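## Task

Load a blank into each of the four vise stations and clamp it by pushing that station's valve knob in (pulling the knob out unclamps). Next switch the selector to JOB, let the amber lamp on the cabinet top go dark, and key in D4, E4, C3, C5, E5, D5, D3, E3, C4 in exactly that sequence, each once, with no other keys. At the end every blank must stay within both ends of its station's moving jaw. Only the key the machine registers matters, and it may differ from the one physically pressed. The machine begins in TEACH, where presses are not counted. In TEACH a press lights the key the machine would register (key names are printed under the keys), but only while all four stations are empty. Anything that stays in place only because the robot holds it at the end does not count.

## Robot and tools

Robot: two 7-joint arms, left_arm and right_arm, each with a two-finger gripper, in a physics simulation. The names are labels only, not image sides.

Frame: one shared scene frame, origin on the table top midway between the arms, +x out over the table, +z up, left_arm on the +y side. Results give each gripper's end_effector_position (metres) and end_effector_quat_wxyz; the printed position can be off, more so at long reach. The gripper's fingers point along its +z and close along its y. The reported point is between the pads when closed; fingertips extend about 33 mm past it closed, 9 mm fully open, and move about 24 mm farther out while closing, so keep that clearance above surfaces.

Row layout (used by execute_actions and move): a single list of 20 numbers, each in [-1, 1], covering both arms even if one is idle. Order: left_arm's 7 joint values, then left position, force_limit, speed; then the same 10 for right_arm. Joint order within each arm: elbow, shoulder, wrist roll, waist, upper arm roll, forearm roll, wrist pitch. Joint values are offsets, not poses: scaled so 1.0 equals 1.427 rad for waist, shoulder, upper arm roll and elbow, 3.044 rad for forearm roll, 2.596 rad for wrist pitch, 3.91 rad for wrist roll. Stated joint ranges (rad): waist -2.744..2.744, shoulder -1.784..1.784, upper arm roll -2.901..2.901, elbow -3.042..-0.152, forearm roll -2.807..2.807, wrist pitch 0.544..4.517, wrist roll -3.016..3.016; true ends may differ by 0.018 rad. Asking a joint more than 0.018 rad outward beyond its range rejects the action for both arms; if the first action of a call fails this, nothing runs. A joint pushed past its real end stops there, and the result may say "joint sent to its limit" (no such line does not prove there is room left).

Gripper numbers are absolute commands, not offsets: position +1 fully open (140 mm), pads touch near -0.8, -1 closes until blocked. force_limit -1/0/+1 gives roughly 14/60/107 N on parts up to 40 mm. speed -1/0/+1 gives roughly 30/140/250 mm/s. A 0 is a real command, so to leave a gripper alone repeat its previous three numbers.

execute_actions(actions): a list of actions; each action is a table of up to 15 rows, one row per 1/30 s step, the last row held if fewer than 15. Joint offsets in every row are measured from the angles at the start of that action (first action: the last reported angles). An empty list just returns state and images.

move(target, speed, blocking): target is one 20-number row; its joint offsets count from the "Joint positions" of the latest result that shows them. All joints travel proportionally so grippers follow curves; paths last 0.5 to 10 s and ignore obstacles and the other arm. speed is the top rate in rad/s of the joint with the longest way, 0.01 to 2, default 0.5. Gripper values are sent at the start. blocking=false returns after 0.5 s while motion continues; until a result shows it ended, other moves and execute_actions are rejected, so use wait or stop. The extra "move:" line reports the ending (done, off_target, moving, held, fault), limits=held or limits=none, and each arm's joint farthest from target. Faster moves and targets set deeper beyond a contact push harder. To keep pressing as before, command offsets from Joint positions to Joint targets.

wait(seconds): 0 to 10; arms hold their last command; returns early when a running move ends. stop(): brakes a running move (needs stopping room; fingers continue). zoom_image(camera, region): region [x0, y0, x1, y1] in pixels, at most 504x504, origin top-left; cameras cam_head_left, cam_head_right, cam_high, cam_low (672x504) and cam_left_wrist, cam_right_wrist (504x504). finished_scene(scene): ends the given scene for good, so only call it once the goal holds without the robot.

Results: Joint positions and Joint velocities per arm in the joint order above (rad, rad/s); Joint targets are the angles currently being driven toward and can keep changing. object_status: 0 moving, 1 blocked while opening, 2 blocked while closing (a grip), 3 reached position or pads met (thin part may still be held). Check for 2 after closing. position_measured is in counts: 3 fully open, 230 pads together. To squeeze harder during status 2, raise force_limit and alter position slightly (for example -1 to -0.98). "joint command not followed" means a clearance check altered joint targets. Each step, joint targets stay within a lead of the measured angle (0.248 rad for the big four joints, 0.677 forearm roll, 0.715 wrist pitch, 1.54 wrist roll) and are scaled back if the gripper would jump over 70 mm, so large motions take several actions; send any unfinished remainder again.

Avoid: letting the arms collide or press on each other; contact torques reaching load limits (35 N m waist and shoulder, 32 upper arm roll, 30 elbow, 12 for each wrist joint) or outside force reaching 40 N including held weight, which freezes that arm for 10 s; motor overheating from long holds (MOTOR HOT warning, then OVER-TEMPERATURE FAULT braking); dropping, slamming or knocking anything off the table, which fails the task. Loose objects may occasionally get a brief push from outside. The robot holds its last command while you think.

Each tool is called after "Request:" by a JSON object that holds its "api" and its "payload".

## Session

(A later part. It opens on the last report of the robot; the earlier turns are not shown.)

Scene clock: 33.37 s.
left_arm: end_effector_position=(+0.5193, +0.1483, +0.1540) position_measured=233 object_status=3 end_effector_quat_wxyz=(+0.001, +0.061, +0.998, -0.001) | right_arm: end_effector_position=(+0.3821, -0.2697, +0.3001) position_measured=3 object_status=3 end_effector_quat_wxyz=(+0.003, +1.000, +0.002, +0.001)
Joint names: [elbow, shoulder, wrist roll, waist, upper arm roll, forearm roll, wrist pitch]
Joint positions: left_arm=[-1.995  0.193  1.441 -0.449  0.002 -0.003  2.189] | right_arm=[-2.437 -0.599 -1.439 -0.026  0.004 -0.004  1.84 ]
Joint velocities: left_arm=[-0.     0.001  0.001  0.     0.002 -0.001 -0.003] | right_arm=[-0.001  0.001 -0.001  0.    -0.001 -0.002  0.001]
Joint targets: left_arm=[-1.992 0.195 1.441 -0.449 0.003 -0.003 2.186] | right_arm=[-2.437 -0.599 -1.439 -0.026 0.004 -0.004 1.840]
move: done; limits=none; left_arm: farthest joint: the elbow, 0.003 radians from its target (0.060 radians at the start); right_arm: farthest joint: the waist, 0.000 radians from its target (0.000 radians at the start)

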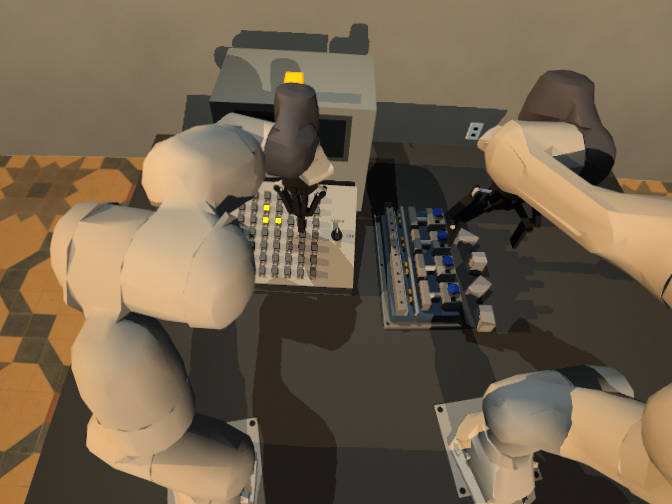

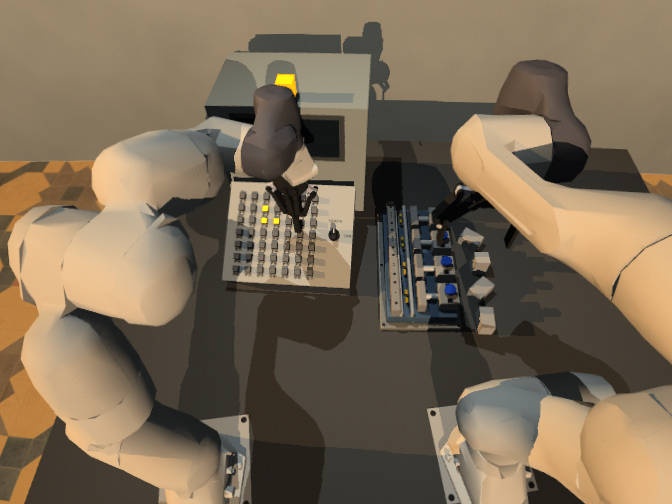

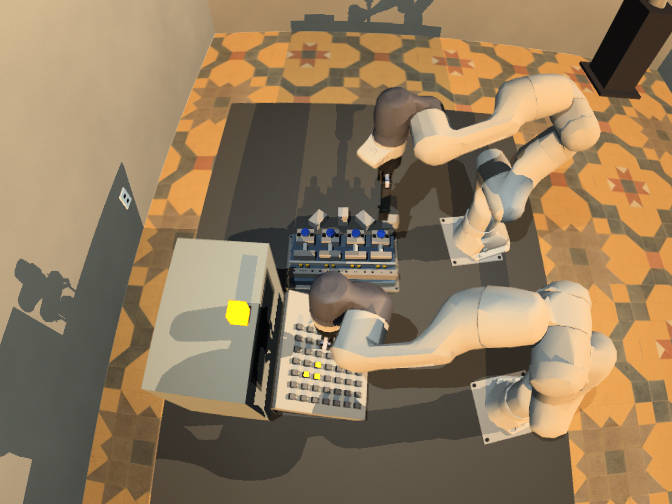

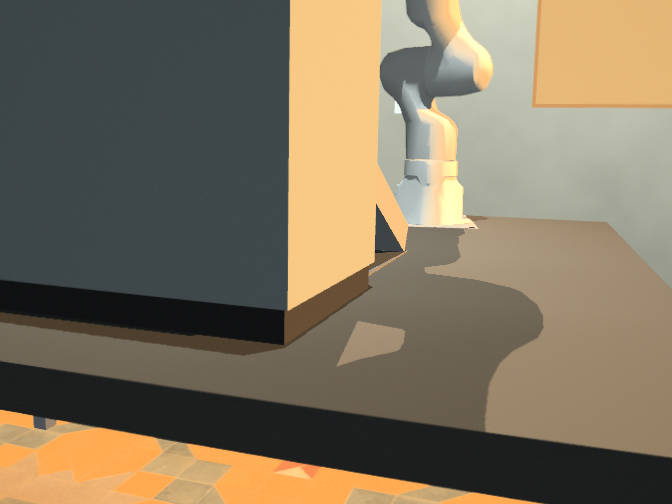

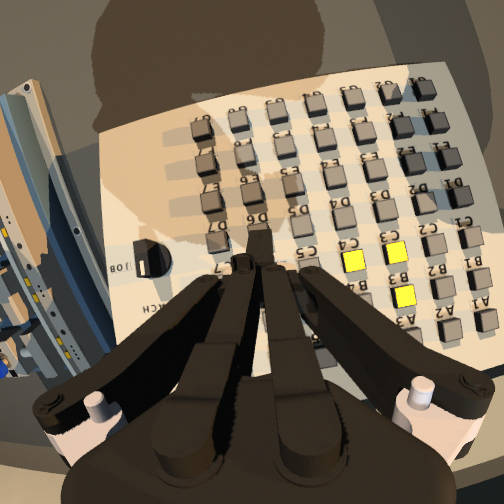

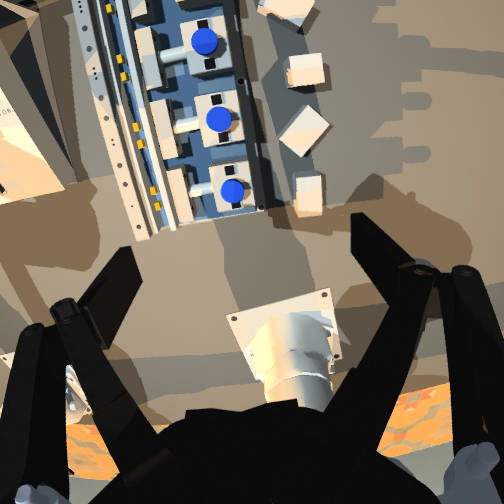

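Request:
{"api": "move", "payload": {"target": [-0.0180,0.0140,0,0,0,0,0.0172,-1,0,1, 0,0,0,0,0,0,0,1,0,0], "speed": 0.06}}

Scene clock: 34.60 s.
left_arm: end_effector_position=(+0.5185, +0.1488, +0.1387) position_measured=233 object_status=3 end_effector_quat_wxyz=(+0.002, +0.061, +0.998, -0.001) | right_arm: end_effector_position=(+0.3821, -0.2697, +0.3001) position_measured=3 object_status=3 end_effector_quat_wxyz=(+0.003, +1.000, +0.002, +0.001)
Joint names: [elbow, shoulder, wrist roll, waist, upper arm roll, forearm roll, wrist pitch]
Joint positions: left_arm=[-2.017  0.208  1.441 -0.448  0.003 -0.003  2.229] | right_arm=[-2.437 -0.599 -1.439 -0.026  0.004 -0.004  1.84 ]
Joint velocities: left_arm=[-0.002  0.001  0.001 -0.001 -0.001 -0.     0.002] | right_arm=[ 0.001 -0.001  0.    -0.001  0.     0.    -0.001]
Joint targets: left_arm=[-2.021 0.213 1.441 -0.449 0.002 -0.003 2.234] | right_arm=[-2.437 -0.599 -1.439 -0.026 0.004 -0.004 1.840]
move: done; limits=none; left_arm: farthest joint: the shoulder, 0.005 radians from its target (0.020 radians at the start); right_arm: farthest joint: the waist, 0.000 radians from its target (0.000 radians at the start)

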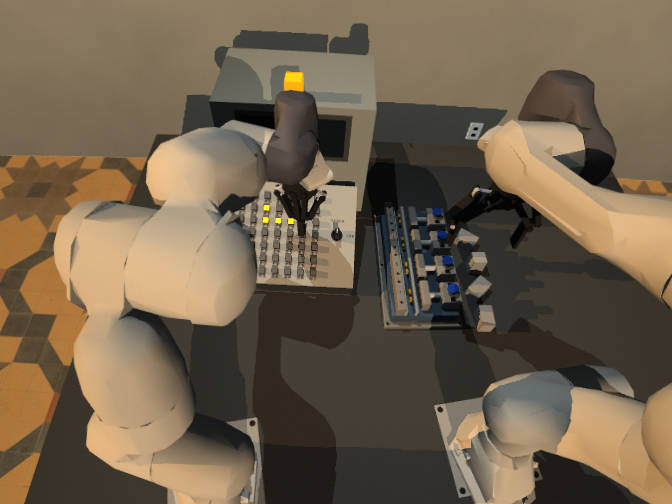

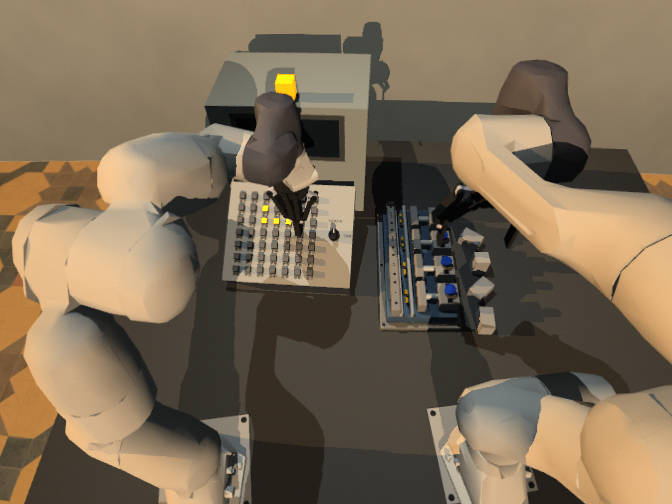

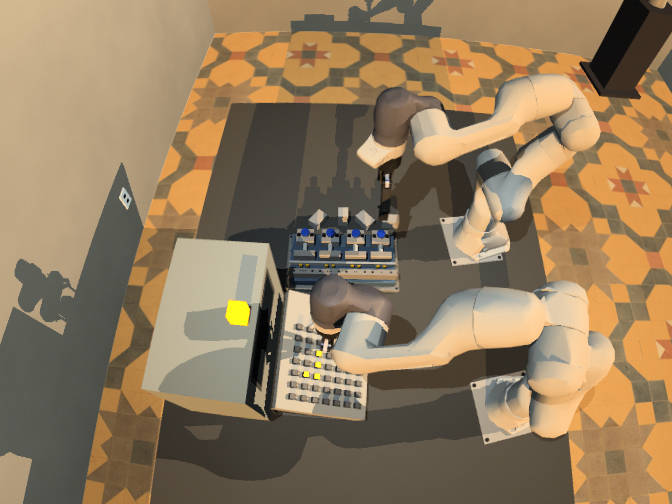

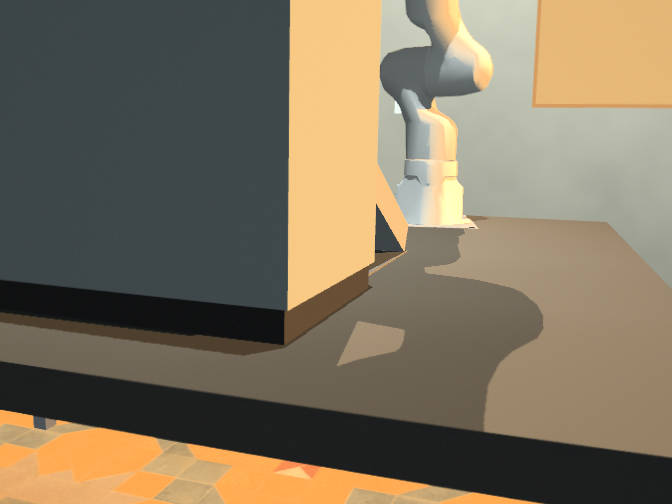

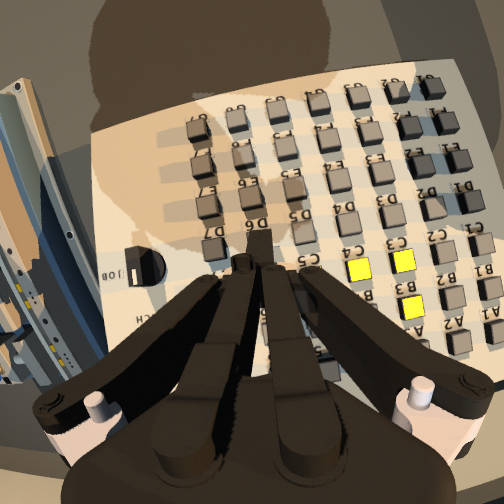

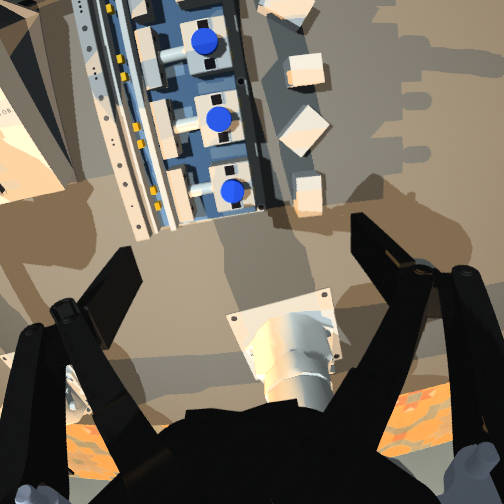

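Request:
{"api": "move", "payload": {"target": [-0.0705,-0.0566,0,-0.0126,0,0,0.0061,-1,0,1, 0,0,0,0,0,0,0,1,0,0], "speed": 0.15}}

Scene clock: 35.90 s.
left_arm: end_effector_position=(+0.4884, +0.1469, +0.1421) position_measured=233 object_status=3 end_effector_quat_wxyz=(-0.001, +0.069, +0.998, -0.001) | right_arm: end_effector_position=(+0.3821, -0.2697, +0.3001) position_measured=3 object_status=3 end_effector_quat_wxyz=(+0.003, +1.000, +0.002, +0.001)
Joint names: [elbow, shoulder, wrist roll, waist, upper arm roll, forearm roll, wrist pitch]
Joint positions: left_arm=[-2.115  0.129  1.441 -0.465  0.003 -0.003  2.241] | right_arm=[-2.437 -0.599 -1.439 -0.026  0.004 -0.004  1.84 ]
Joint velocities: left_arm=[-0.002  0.     0.     0.001 -0.001  0.     0.003] | right_arm=[-0.    -0.     0.    -0.001  0.     0.    -0.001]
Joint targets: left_arm=[-2.117 0.127 1.441 -0.466 0.003 -0.003 2.244] | right_arm=[-2.437 -0.599 -1.439 -0.026 0.004 -0.004 1.840]
move: done; limits=none; left_arm: farthest joint: the elbow, 0.003 radians from its target (0.101 radians at the start); right_arm: farthest joint: the waist, 0.000 radians from its target (0.000 radians at the start)

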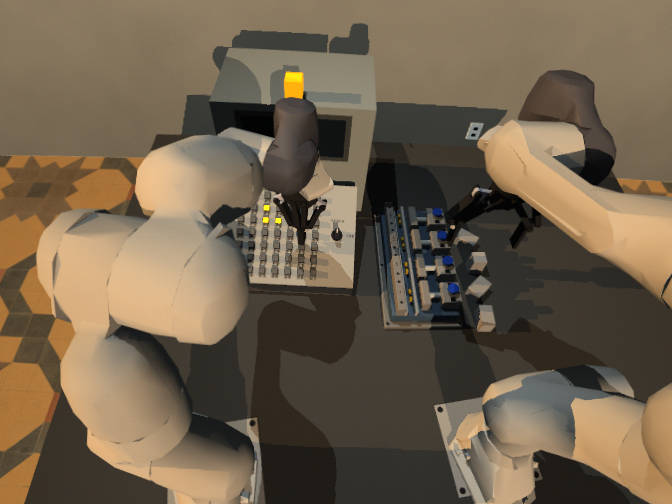

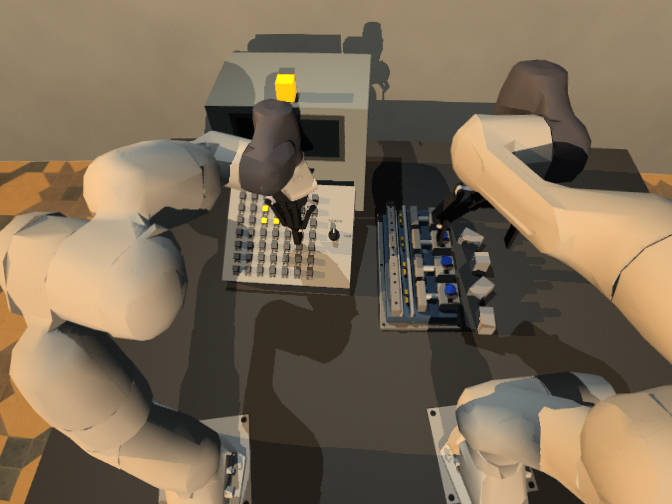

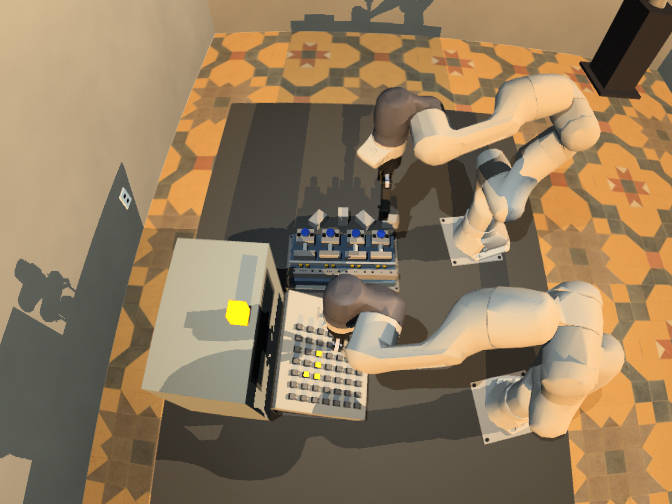

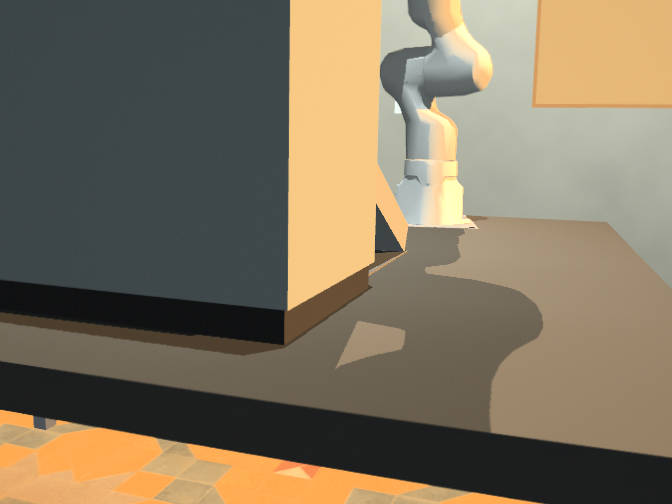

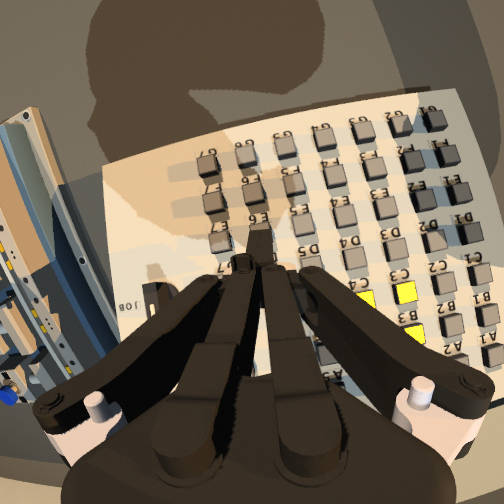

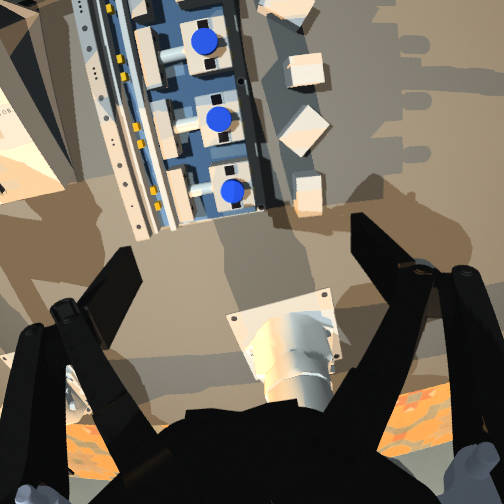

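Request:
{"api": "move", "payload": {"target": [-0.0161,0.0214,0,0,0,0,0.0214,-1,0,1, 0,0,0,0,0,0,0,1,0,0], "speed": 0.06}}

Scene clock: 37.33 s.
left_arm: end_effector_position=(+0.4893, +0.1468, +0.1234) position_measured=233 object_status=3 end_effector_quat_wxyz=(+0.001, +0.069, +0.998, -0.001) | right_arm: end_effector_position=(+0.3821, -0.2697, +0.3001) position_measured=3 object_status=3 end_effector_quat_wxyz=(+0.003, +1.000, +0.002, +0.001)
Joint names: [elbow, shoulder, wrist roll, waist, upper arm roll, forearm roll, wrist pitch]
Joint positions: left_arm=[-2.134  0.155  1.441 -0.465  0.003 -0.003  2.291] | right_arm=[-2.437 -0.599 -1.439 -0.026  0.004 -0.004  1.84 ]
Joint velocities: left_arm=[ 0.    -0.001 -0.    -0.     0.001  0.001  0.004] | right_arm=[ 0.     0.002  0.001  0.001  0.    -0.001  0.   ]
Joint targets: left_arm=[-2.138 0.160 1.441 -0.465 0.003 -0.003 2.297] | right_arm=[-2.437 -0.599 -1.439 -0.026 0.004 -0.004 1.840]
move: done; limits=none; left_arm: farthest joint: the wrist pitch, 0.006 radians from its target (0.055 radians at the start); right_arm: farthest joint: the waist, 0.000 radians from its target (0.000 radians at the start)

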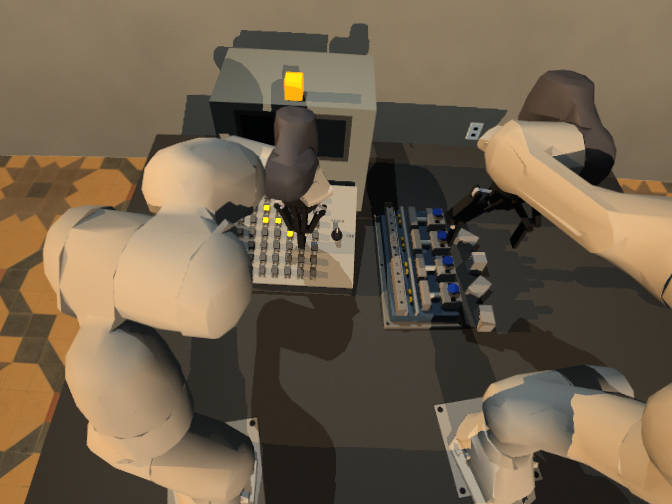

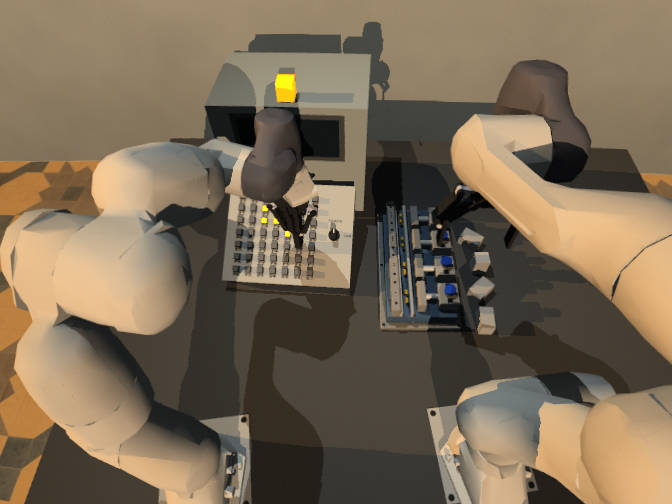

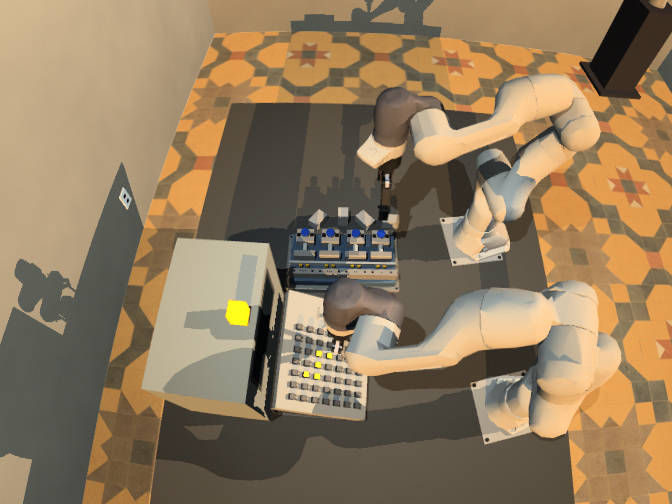

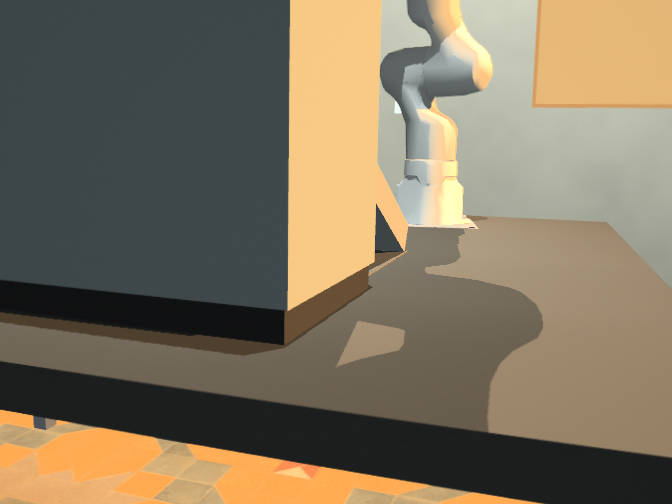

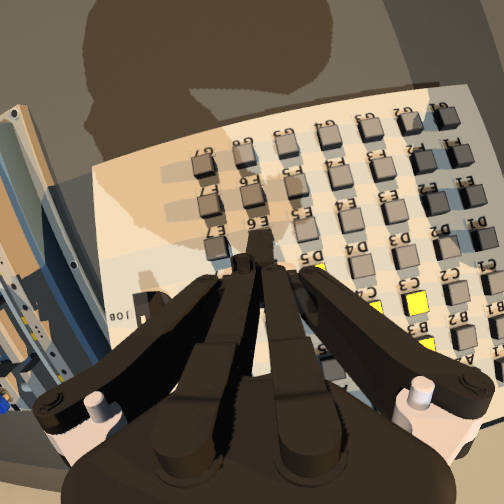

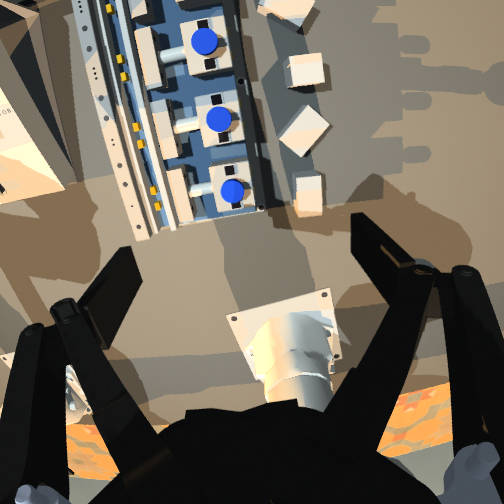

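Request:
{"api": "move", "payload": {"target": [-0.0138,-0.0350,0,0.0412,0,0,-0.0124,-1,0,1, 0,0,0,0,0,0,0,1,0,0], "speed": 0.15}}

Scene clock: 38.47 s.
left_arm: end_effector_position=(+0.4892, +0.1802, +0.1405) position_measured=233 object_status=3 end_effector_quat_wxyz=(+0.002, +0.040, +0.999, -0.002) | right_arm: end_effector_position=(+0.3821, -0.2697, +0.3001) position_measured=3 object_status=3 end_effector_quat_wxyz=(+0.003, +1.000, +0.002, +0.001)
Joint names: [elbow, shoulder, wrist roll, waist, upper arm roll, forearm roll, wrist pitch]
Joint positions: left_arm=[-2.151  0.107  1.441 -0.407  0.003 -0.003  2.262] | right_arm=[-2.437 -0.599 -1.439 -0.026  0.004 -0.004  1.84 ]
Joint velocities: left_arm=[-0.001  0.    -0.001 -0.    -0.     0.    -0.005] | right_arm=[ 0.     0.001 -0.001  0.     0.     0.    -0.   ]
Joint targets: left_arm=[-2.154 0.105 1.441 -0.406 0.003 -0.003 2.259] | right_arm=[-2.437 -0.599 -1.439 -0.026 0.004 -0.004 1.840]
move: done; limits=none; left_arm: farthest joint: the elbow, 0.003 radians from its target (0.020 radians at the start); right_arm: farthest joint: the waist, 0.000 radians from its target (0.000 radians at the start)

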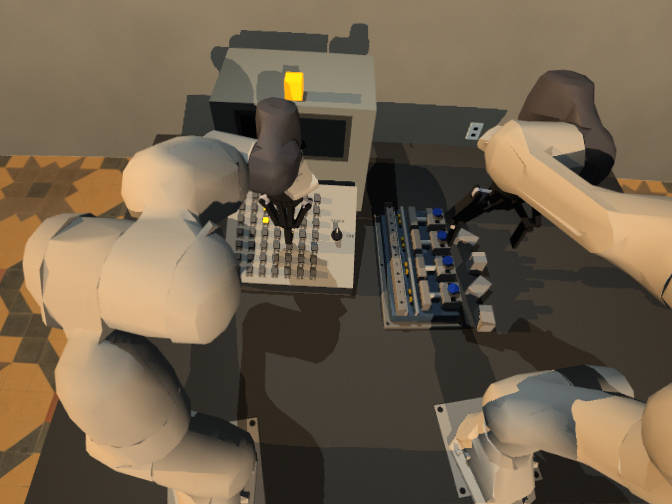

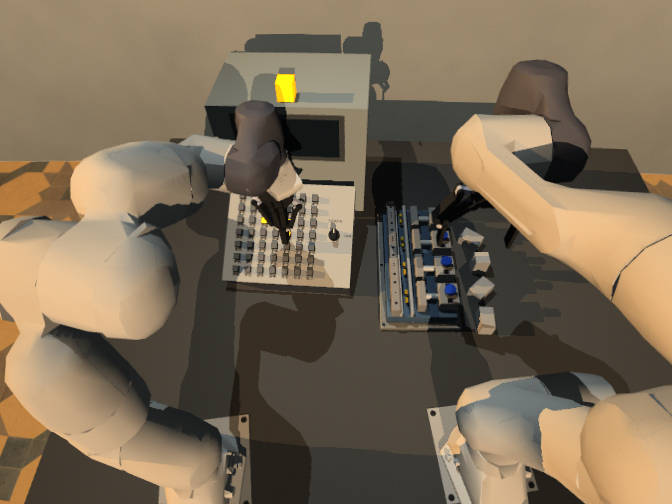

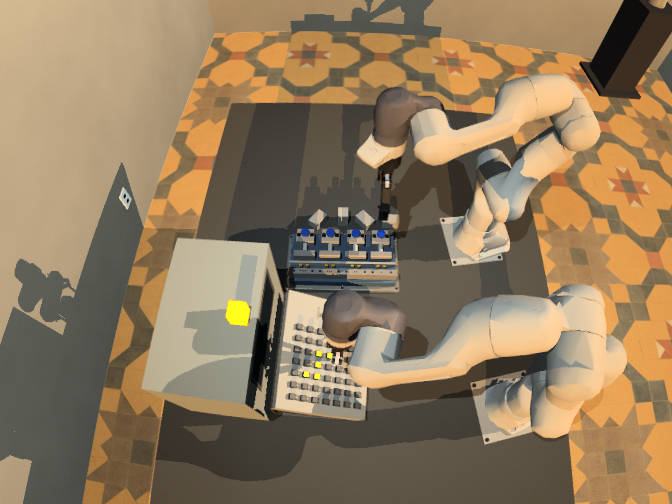

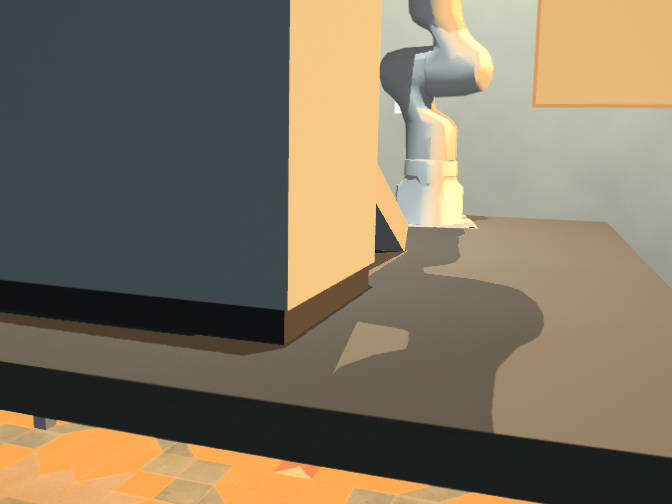

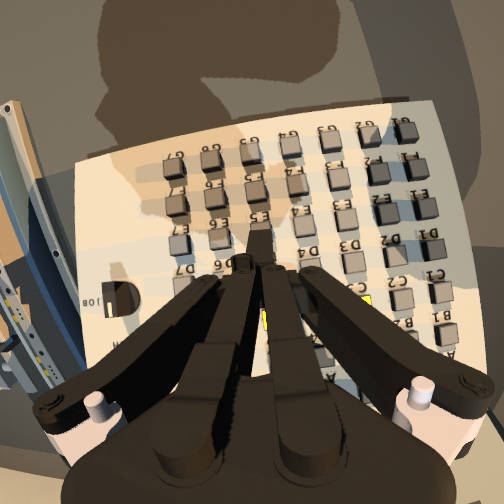

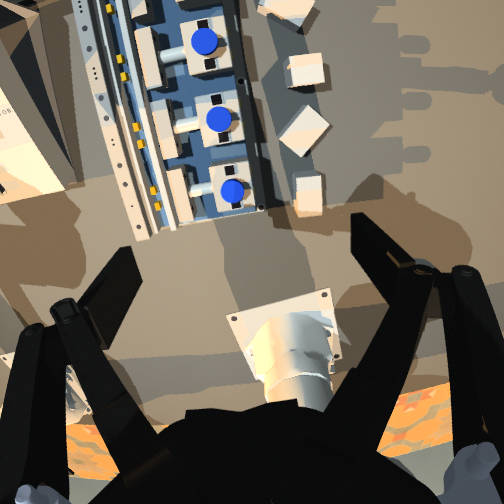

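Request:
{"api": "move", "payload": {"target": [-0.0225,0.0158,0,0.0014,0,0,0.0195,-1,0,1, 0,0,0,0,0,0,0,1,0,0], "speed": 0.06}}

Scene clock: 39.80 s.
left_arm: end_effector_position=(+0.4867, +0.1812, +0.1233) position_measured=233 object_status=3 end_effector_quat_wxyz=(+0.002, +0.040, +0.999, -0.002) | right_arm: end_effector_position=(+0.3821, -0.2697, +0.3001) position_measured=3 object_status=3 end_effector_quat_wxyz=(+0.003, +1.000, +0.002, +0.001)
Joint names: [elbow, shoulder, wrist roll, waist, upper arm roll, forearm roll, wrist pitch]
Joint positions: left_arm=[-2.178  0.124  1.441 -0.406  0.003 -0.003  2.307] | right_arm=[-2.437 -0.599 -1.439 -0.026  0.004 -0.004  1.84 ]
Joint velocities: left_arm=[-0.    -0.001 -0.001 -0.001  0.    -0.     0.001] | right_arm=[ 0.    -0.001  0.     0.001 -0.     0.001 -0.001]
Joint targets: left_arm=[-2.183 0.129 1.441 -0.405 0.003 -0.003 2.313] | right_arm=[-2.437 -0.599 -1.439 -0.026 0.004 -0.004 1.840]
move: done; limits=none; left_arm: farthest joint: the wrist pitch, 0.006 radians from its target (0.051 radians at the start); right_arm: farthest joint: the waist, 0.000 radians from its target (0.000 radians at the start)

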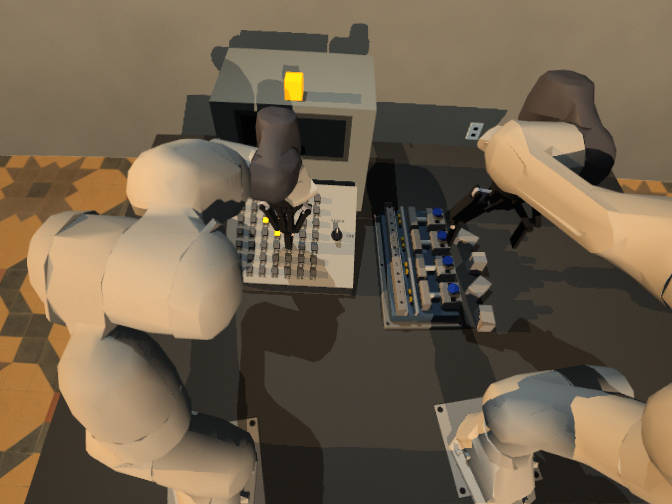

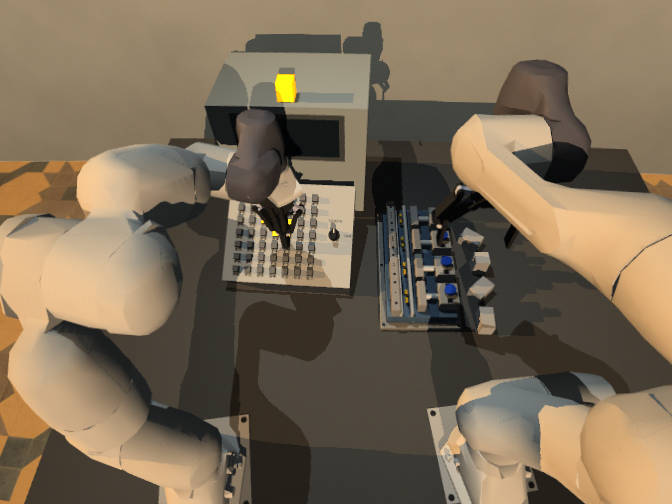

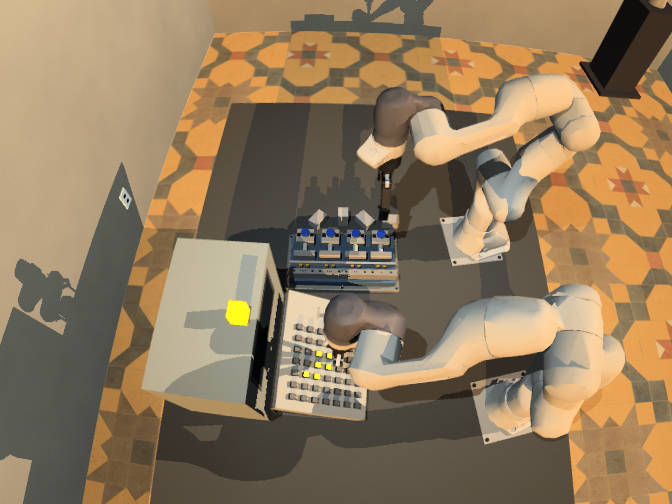

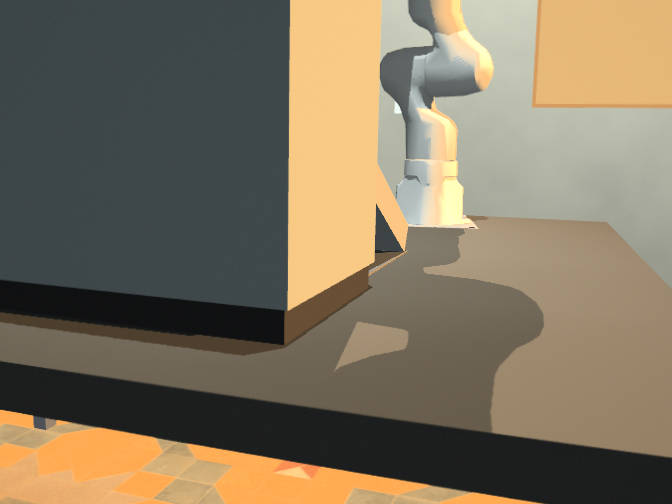

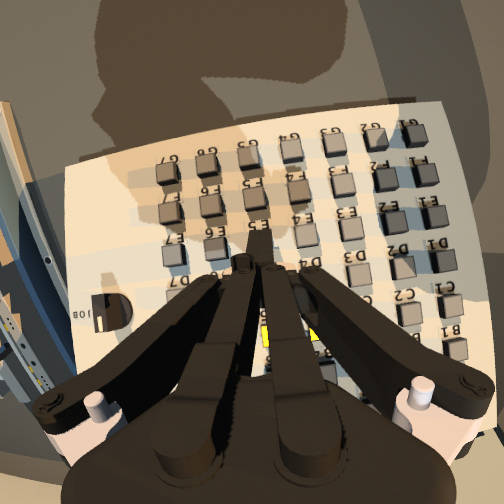

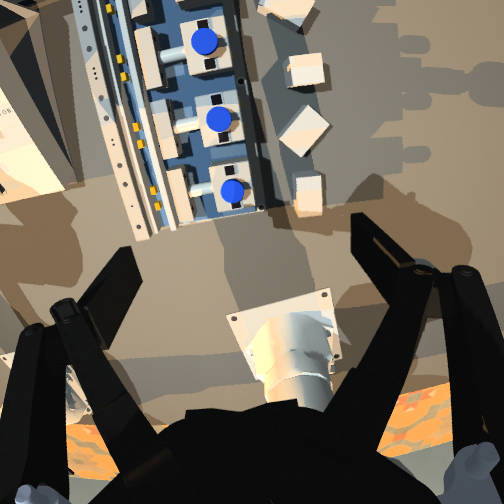

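Request:
{"api": "move", "payload": {"target": [-0.0075,-0.0322,0,0.0425,0,0,-0.0167,-1,0,1, 0,0,0,0,0,0,0,1,0,0], "speed": 0.15}}

Scene clock: 41.57 s.
left_arm: end_effector_position=(+0.4848, +0.2148, +0.1406) position_measured=233 object_status=3 end_effector_quat_wxyz=(+0.000, +0.010, +1.000, -0.001) | right_arm: end_effector_position=(+0.3821, -0.2697, +0.3001) position_measured=3 object_status=3 end_effector_quat_wxyz=(+0.003, +1.000, +0.002, +0.001)
Joint names: [elbow, shoulder, wrist roll, waist, upper arm roll, forearm roll, wrist pitch]
Joint positions: left_arm=[-2.186  0.08   1.441 -0.347  0.003 -0.003  2.267] | right_arm=[-2.437 -0.599 -1.439 -0.026  0.004 -0.004  1.84 ]
Joint velocities: left_arm=[ 0.     0.002  0.002 -0.     0.001  0.    -0.004] | right_arm=[-0.     0.001 -0.002  0.     0.001  0.     0.001]
Joint targets: left_arm=[-2.188 0.078 1.441 -0.346 0.003 -0.003 2.264] | right_arm=[-2.437 -0.599 -1.439 -0.026 0.004 -0.004 1.840]
move: done; limits=none; left_arm: farthest joint: the elbow, 0.003 radians from its target (0.011 radians at the start); right_arm: farthest joint: the waist, 0.000 radians from its target (0.000 radians at the start)

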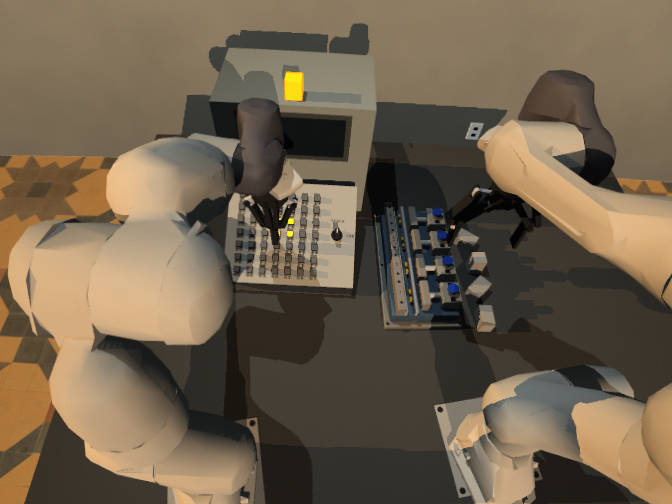

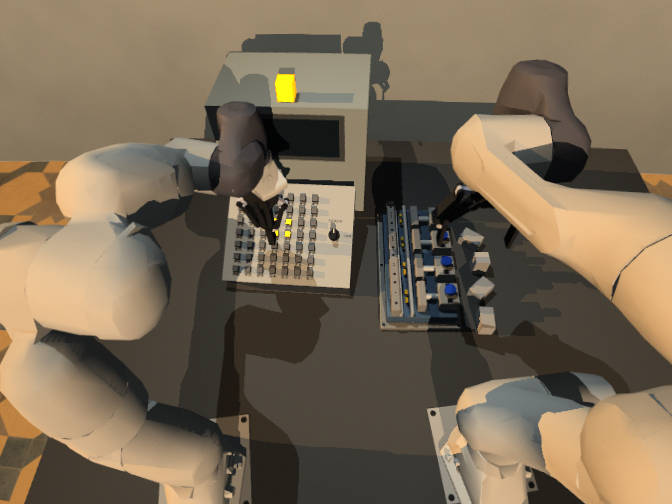

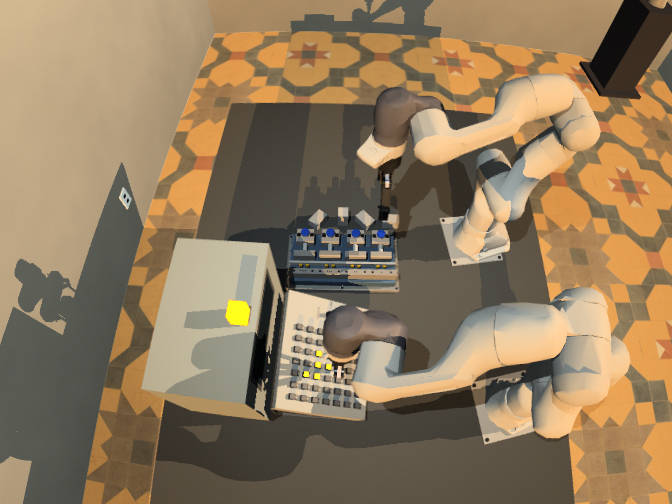

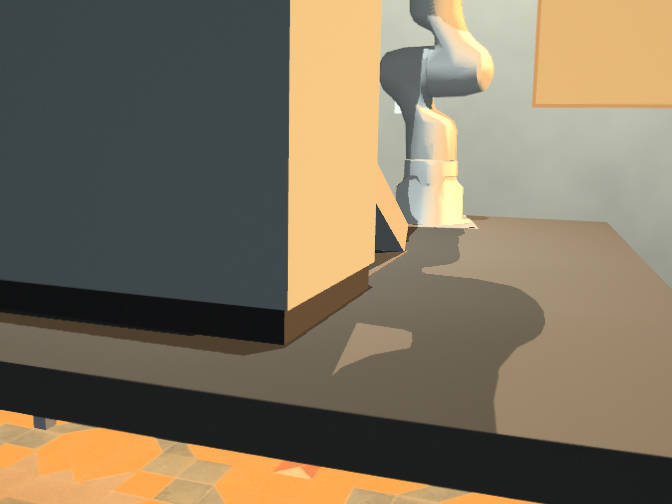

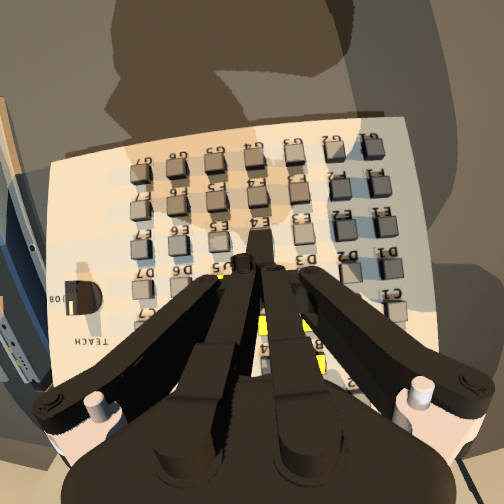

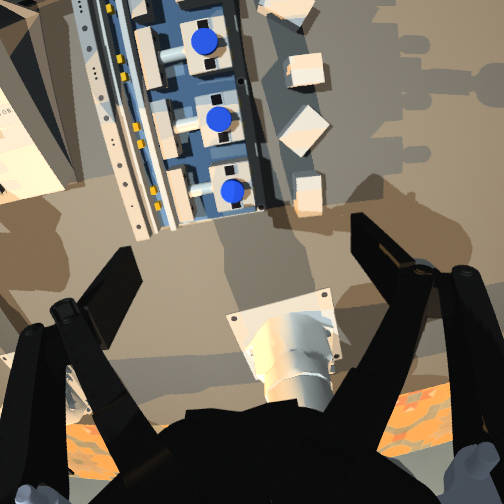

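Request:
{"api": "move", "payload": {"target": [-0.0146,0.0238,0,0,0,0,0.0207,-1,0,1, 0,0,0,0,0,0,0,1,0,0], "speed": 0.06}}

Scene clock: 42.83 s.
left_arm: end_effector_position=(+0.4854, +0.2149, +0.1233) position_measured=233 object_status=3 end_effector_quat_wxyz=(+0.001, +0.010, +1.000, -0.001) | right_arm: end_effector_position=(+0.3821, -0.2697, +0.3001) position_measured=3 object_status=3 end_effector_quat_wxyz=(+0.003, +1.000, +0.002, +0.001)
Joint names: [elbow, shoulder, wrist roll, waist, upper arm roll, forearm roll, wrist pitch]
Joint positions: left_arm=[-2.201  0.106  1.441 -0.346  0.003 -0.003  2.31 ] | right_arm=[-2.437 -0.599 -1.439 -0.026  0.004 -0.004  1.84 ]
Joint velocities: left_arm=[ 0.001 -0.001 -0.    -0.001 -0.001 -0.     0.001] | right_arm=[-0.     0.     0.     0.    -0.     0.001 -0.001]
Joint targets: left_arm=[-2.207 0.114 1.441 -0.347 0.003 -0.003 2.320] | right_arm=[-2.437 -0.599 -1.439 -0.026 0.004 -0.004 1.840]
move: off_target (left_arm); limits=none; left_arm: farthest joint: the wrist pitch, 0.011 radians from its target (0.054 radians at the start); right_arm: farthest joint: the waist, 0.000 radians from its target (0.000 radians at the start)

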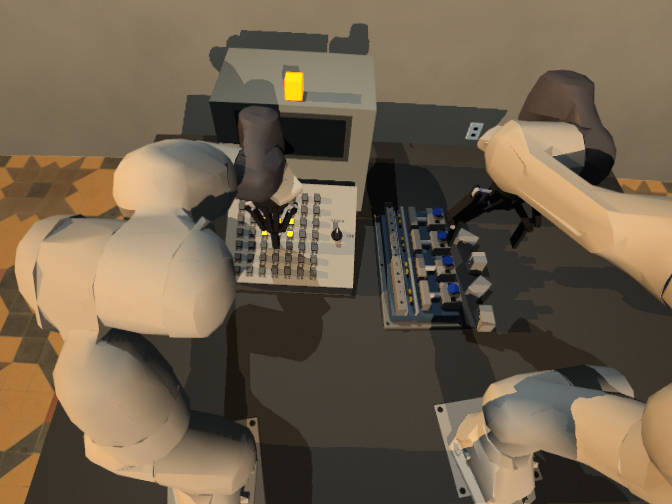

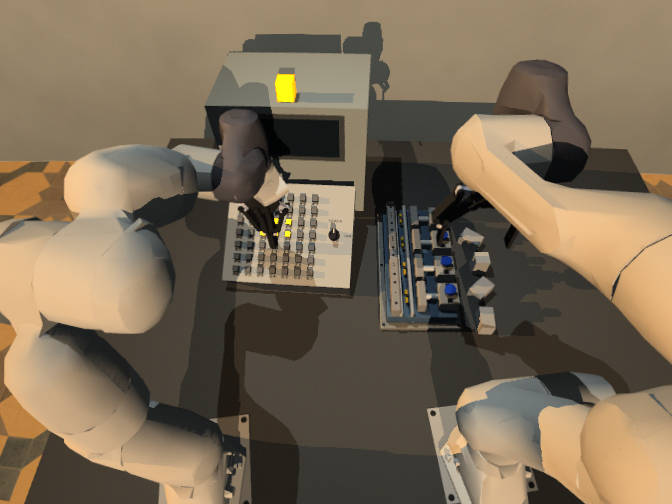

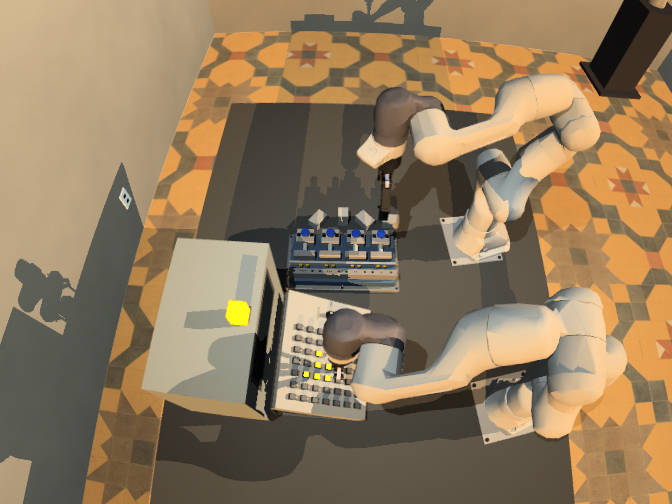

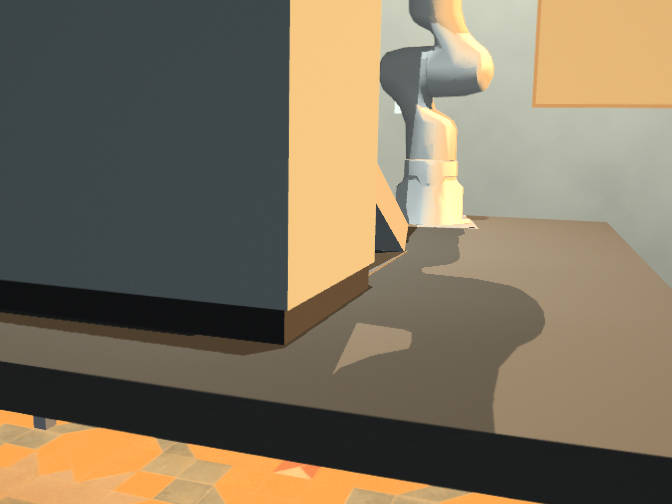

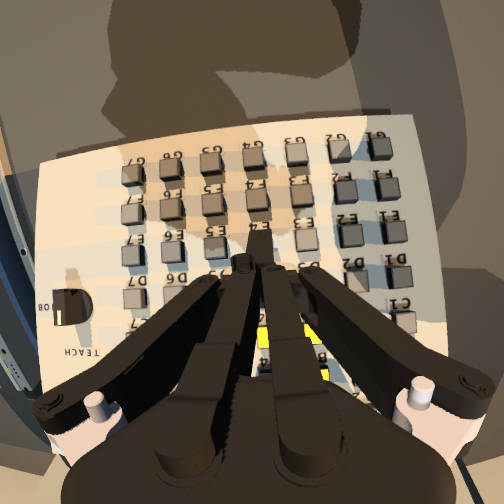

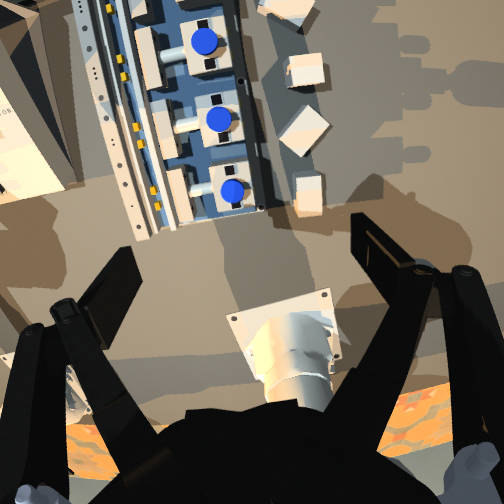

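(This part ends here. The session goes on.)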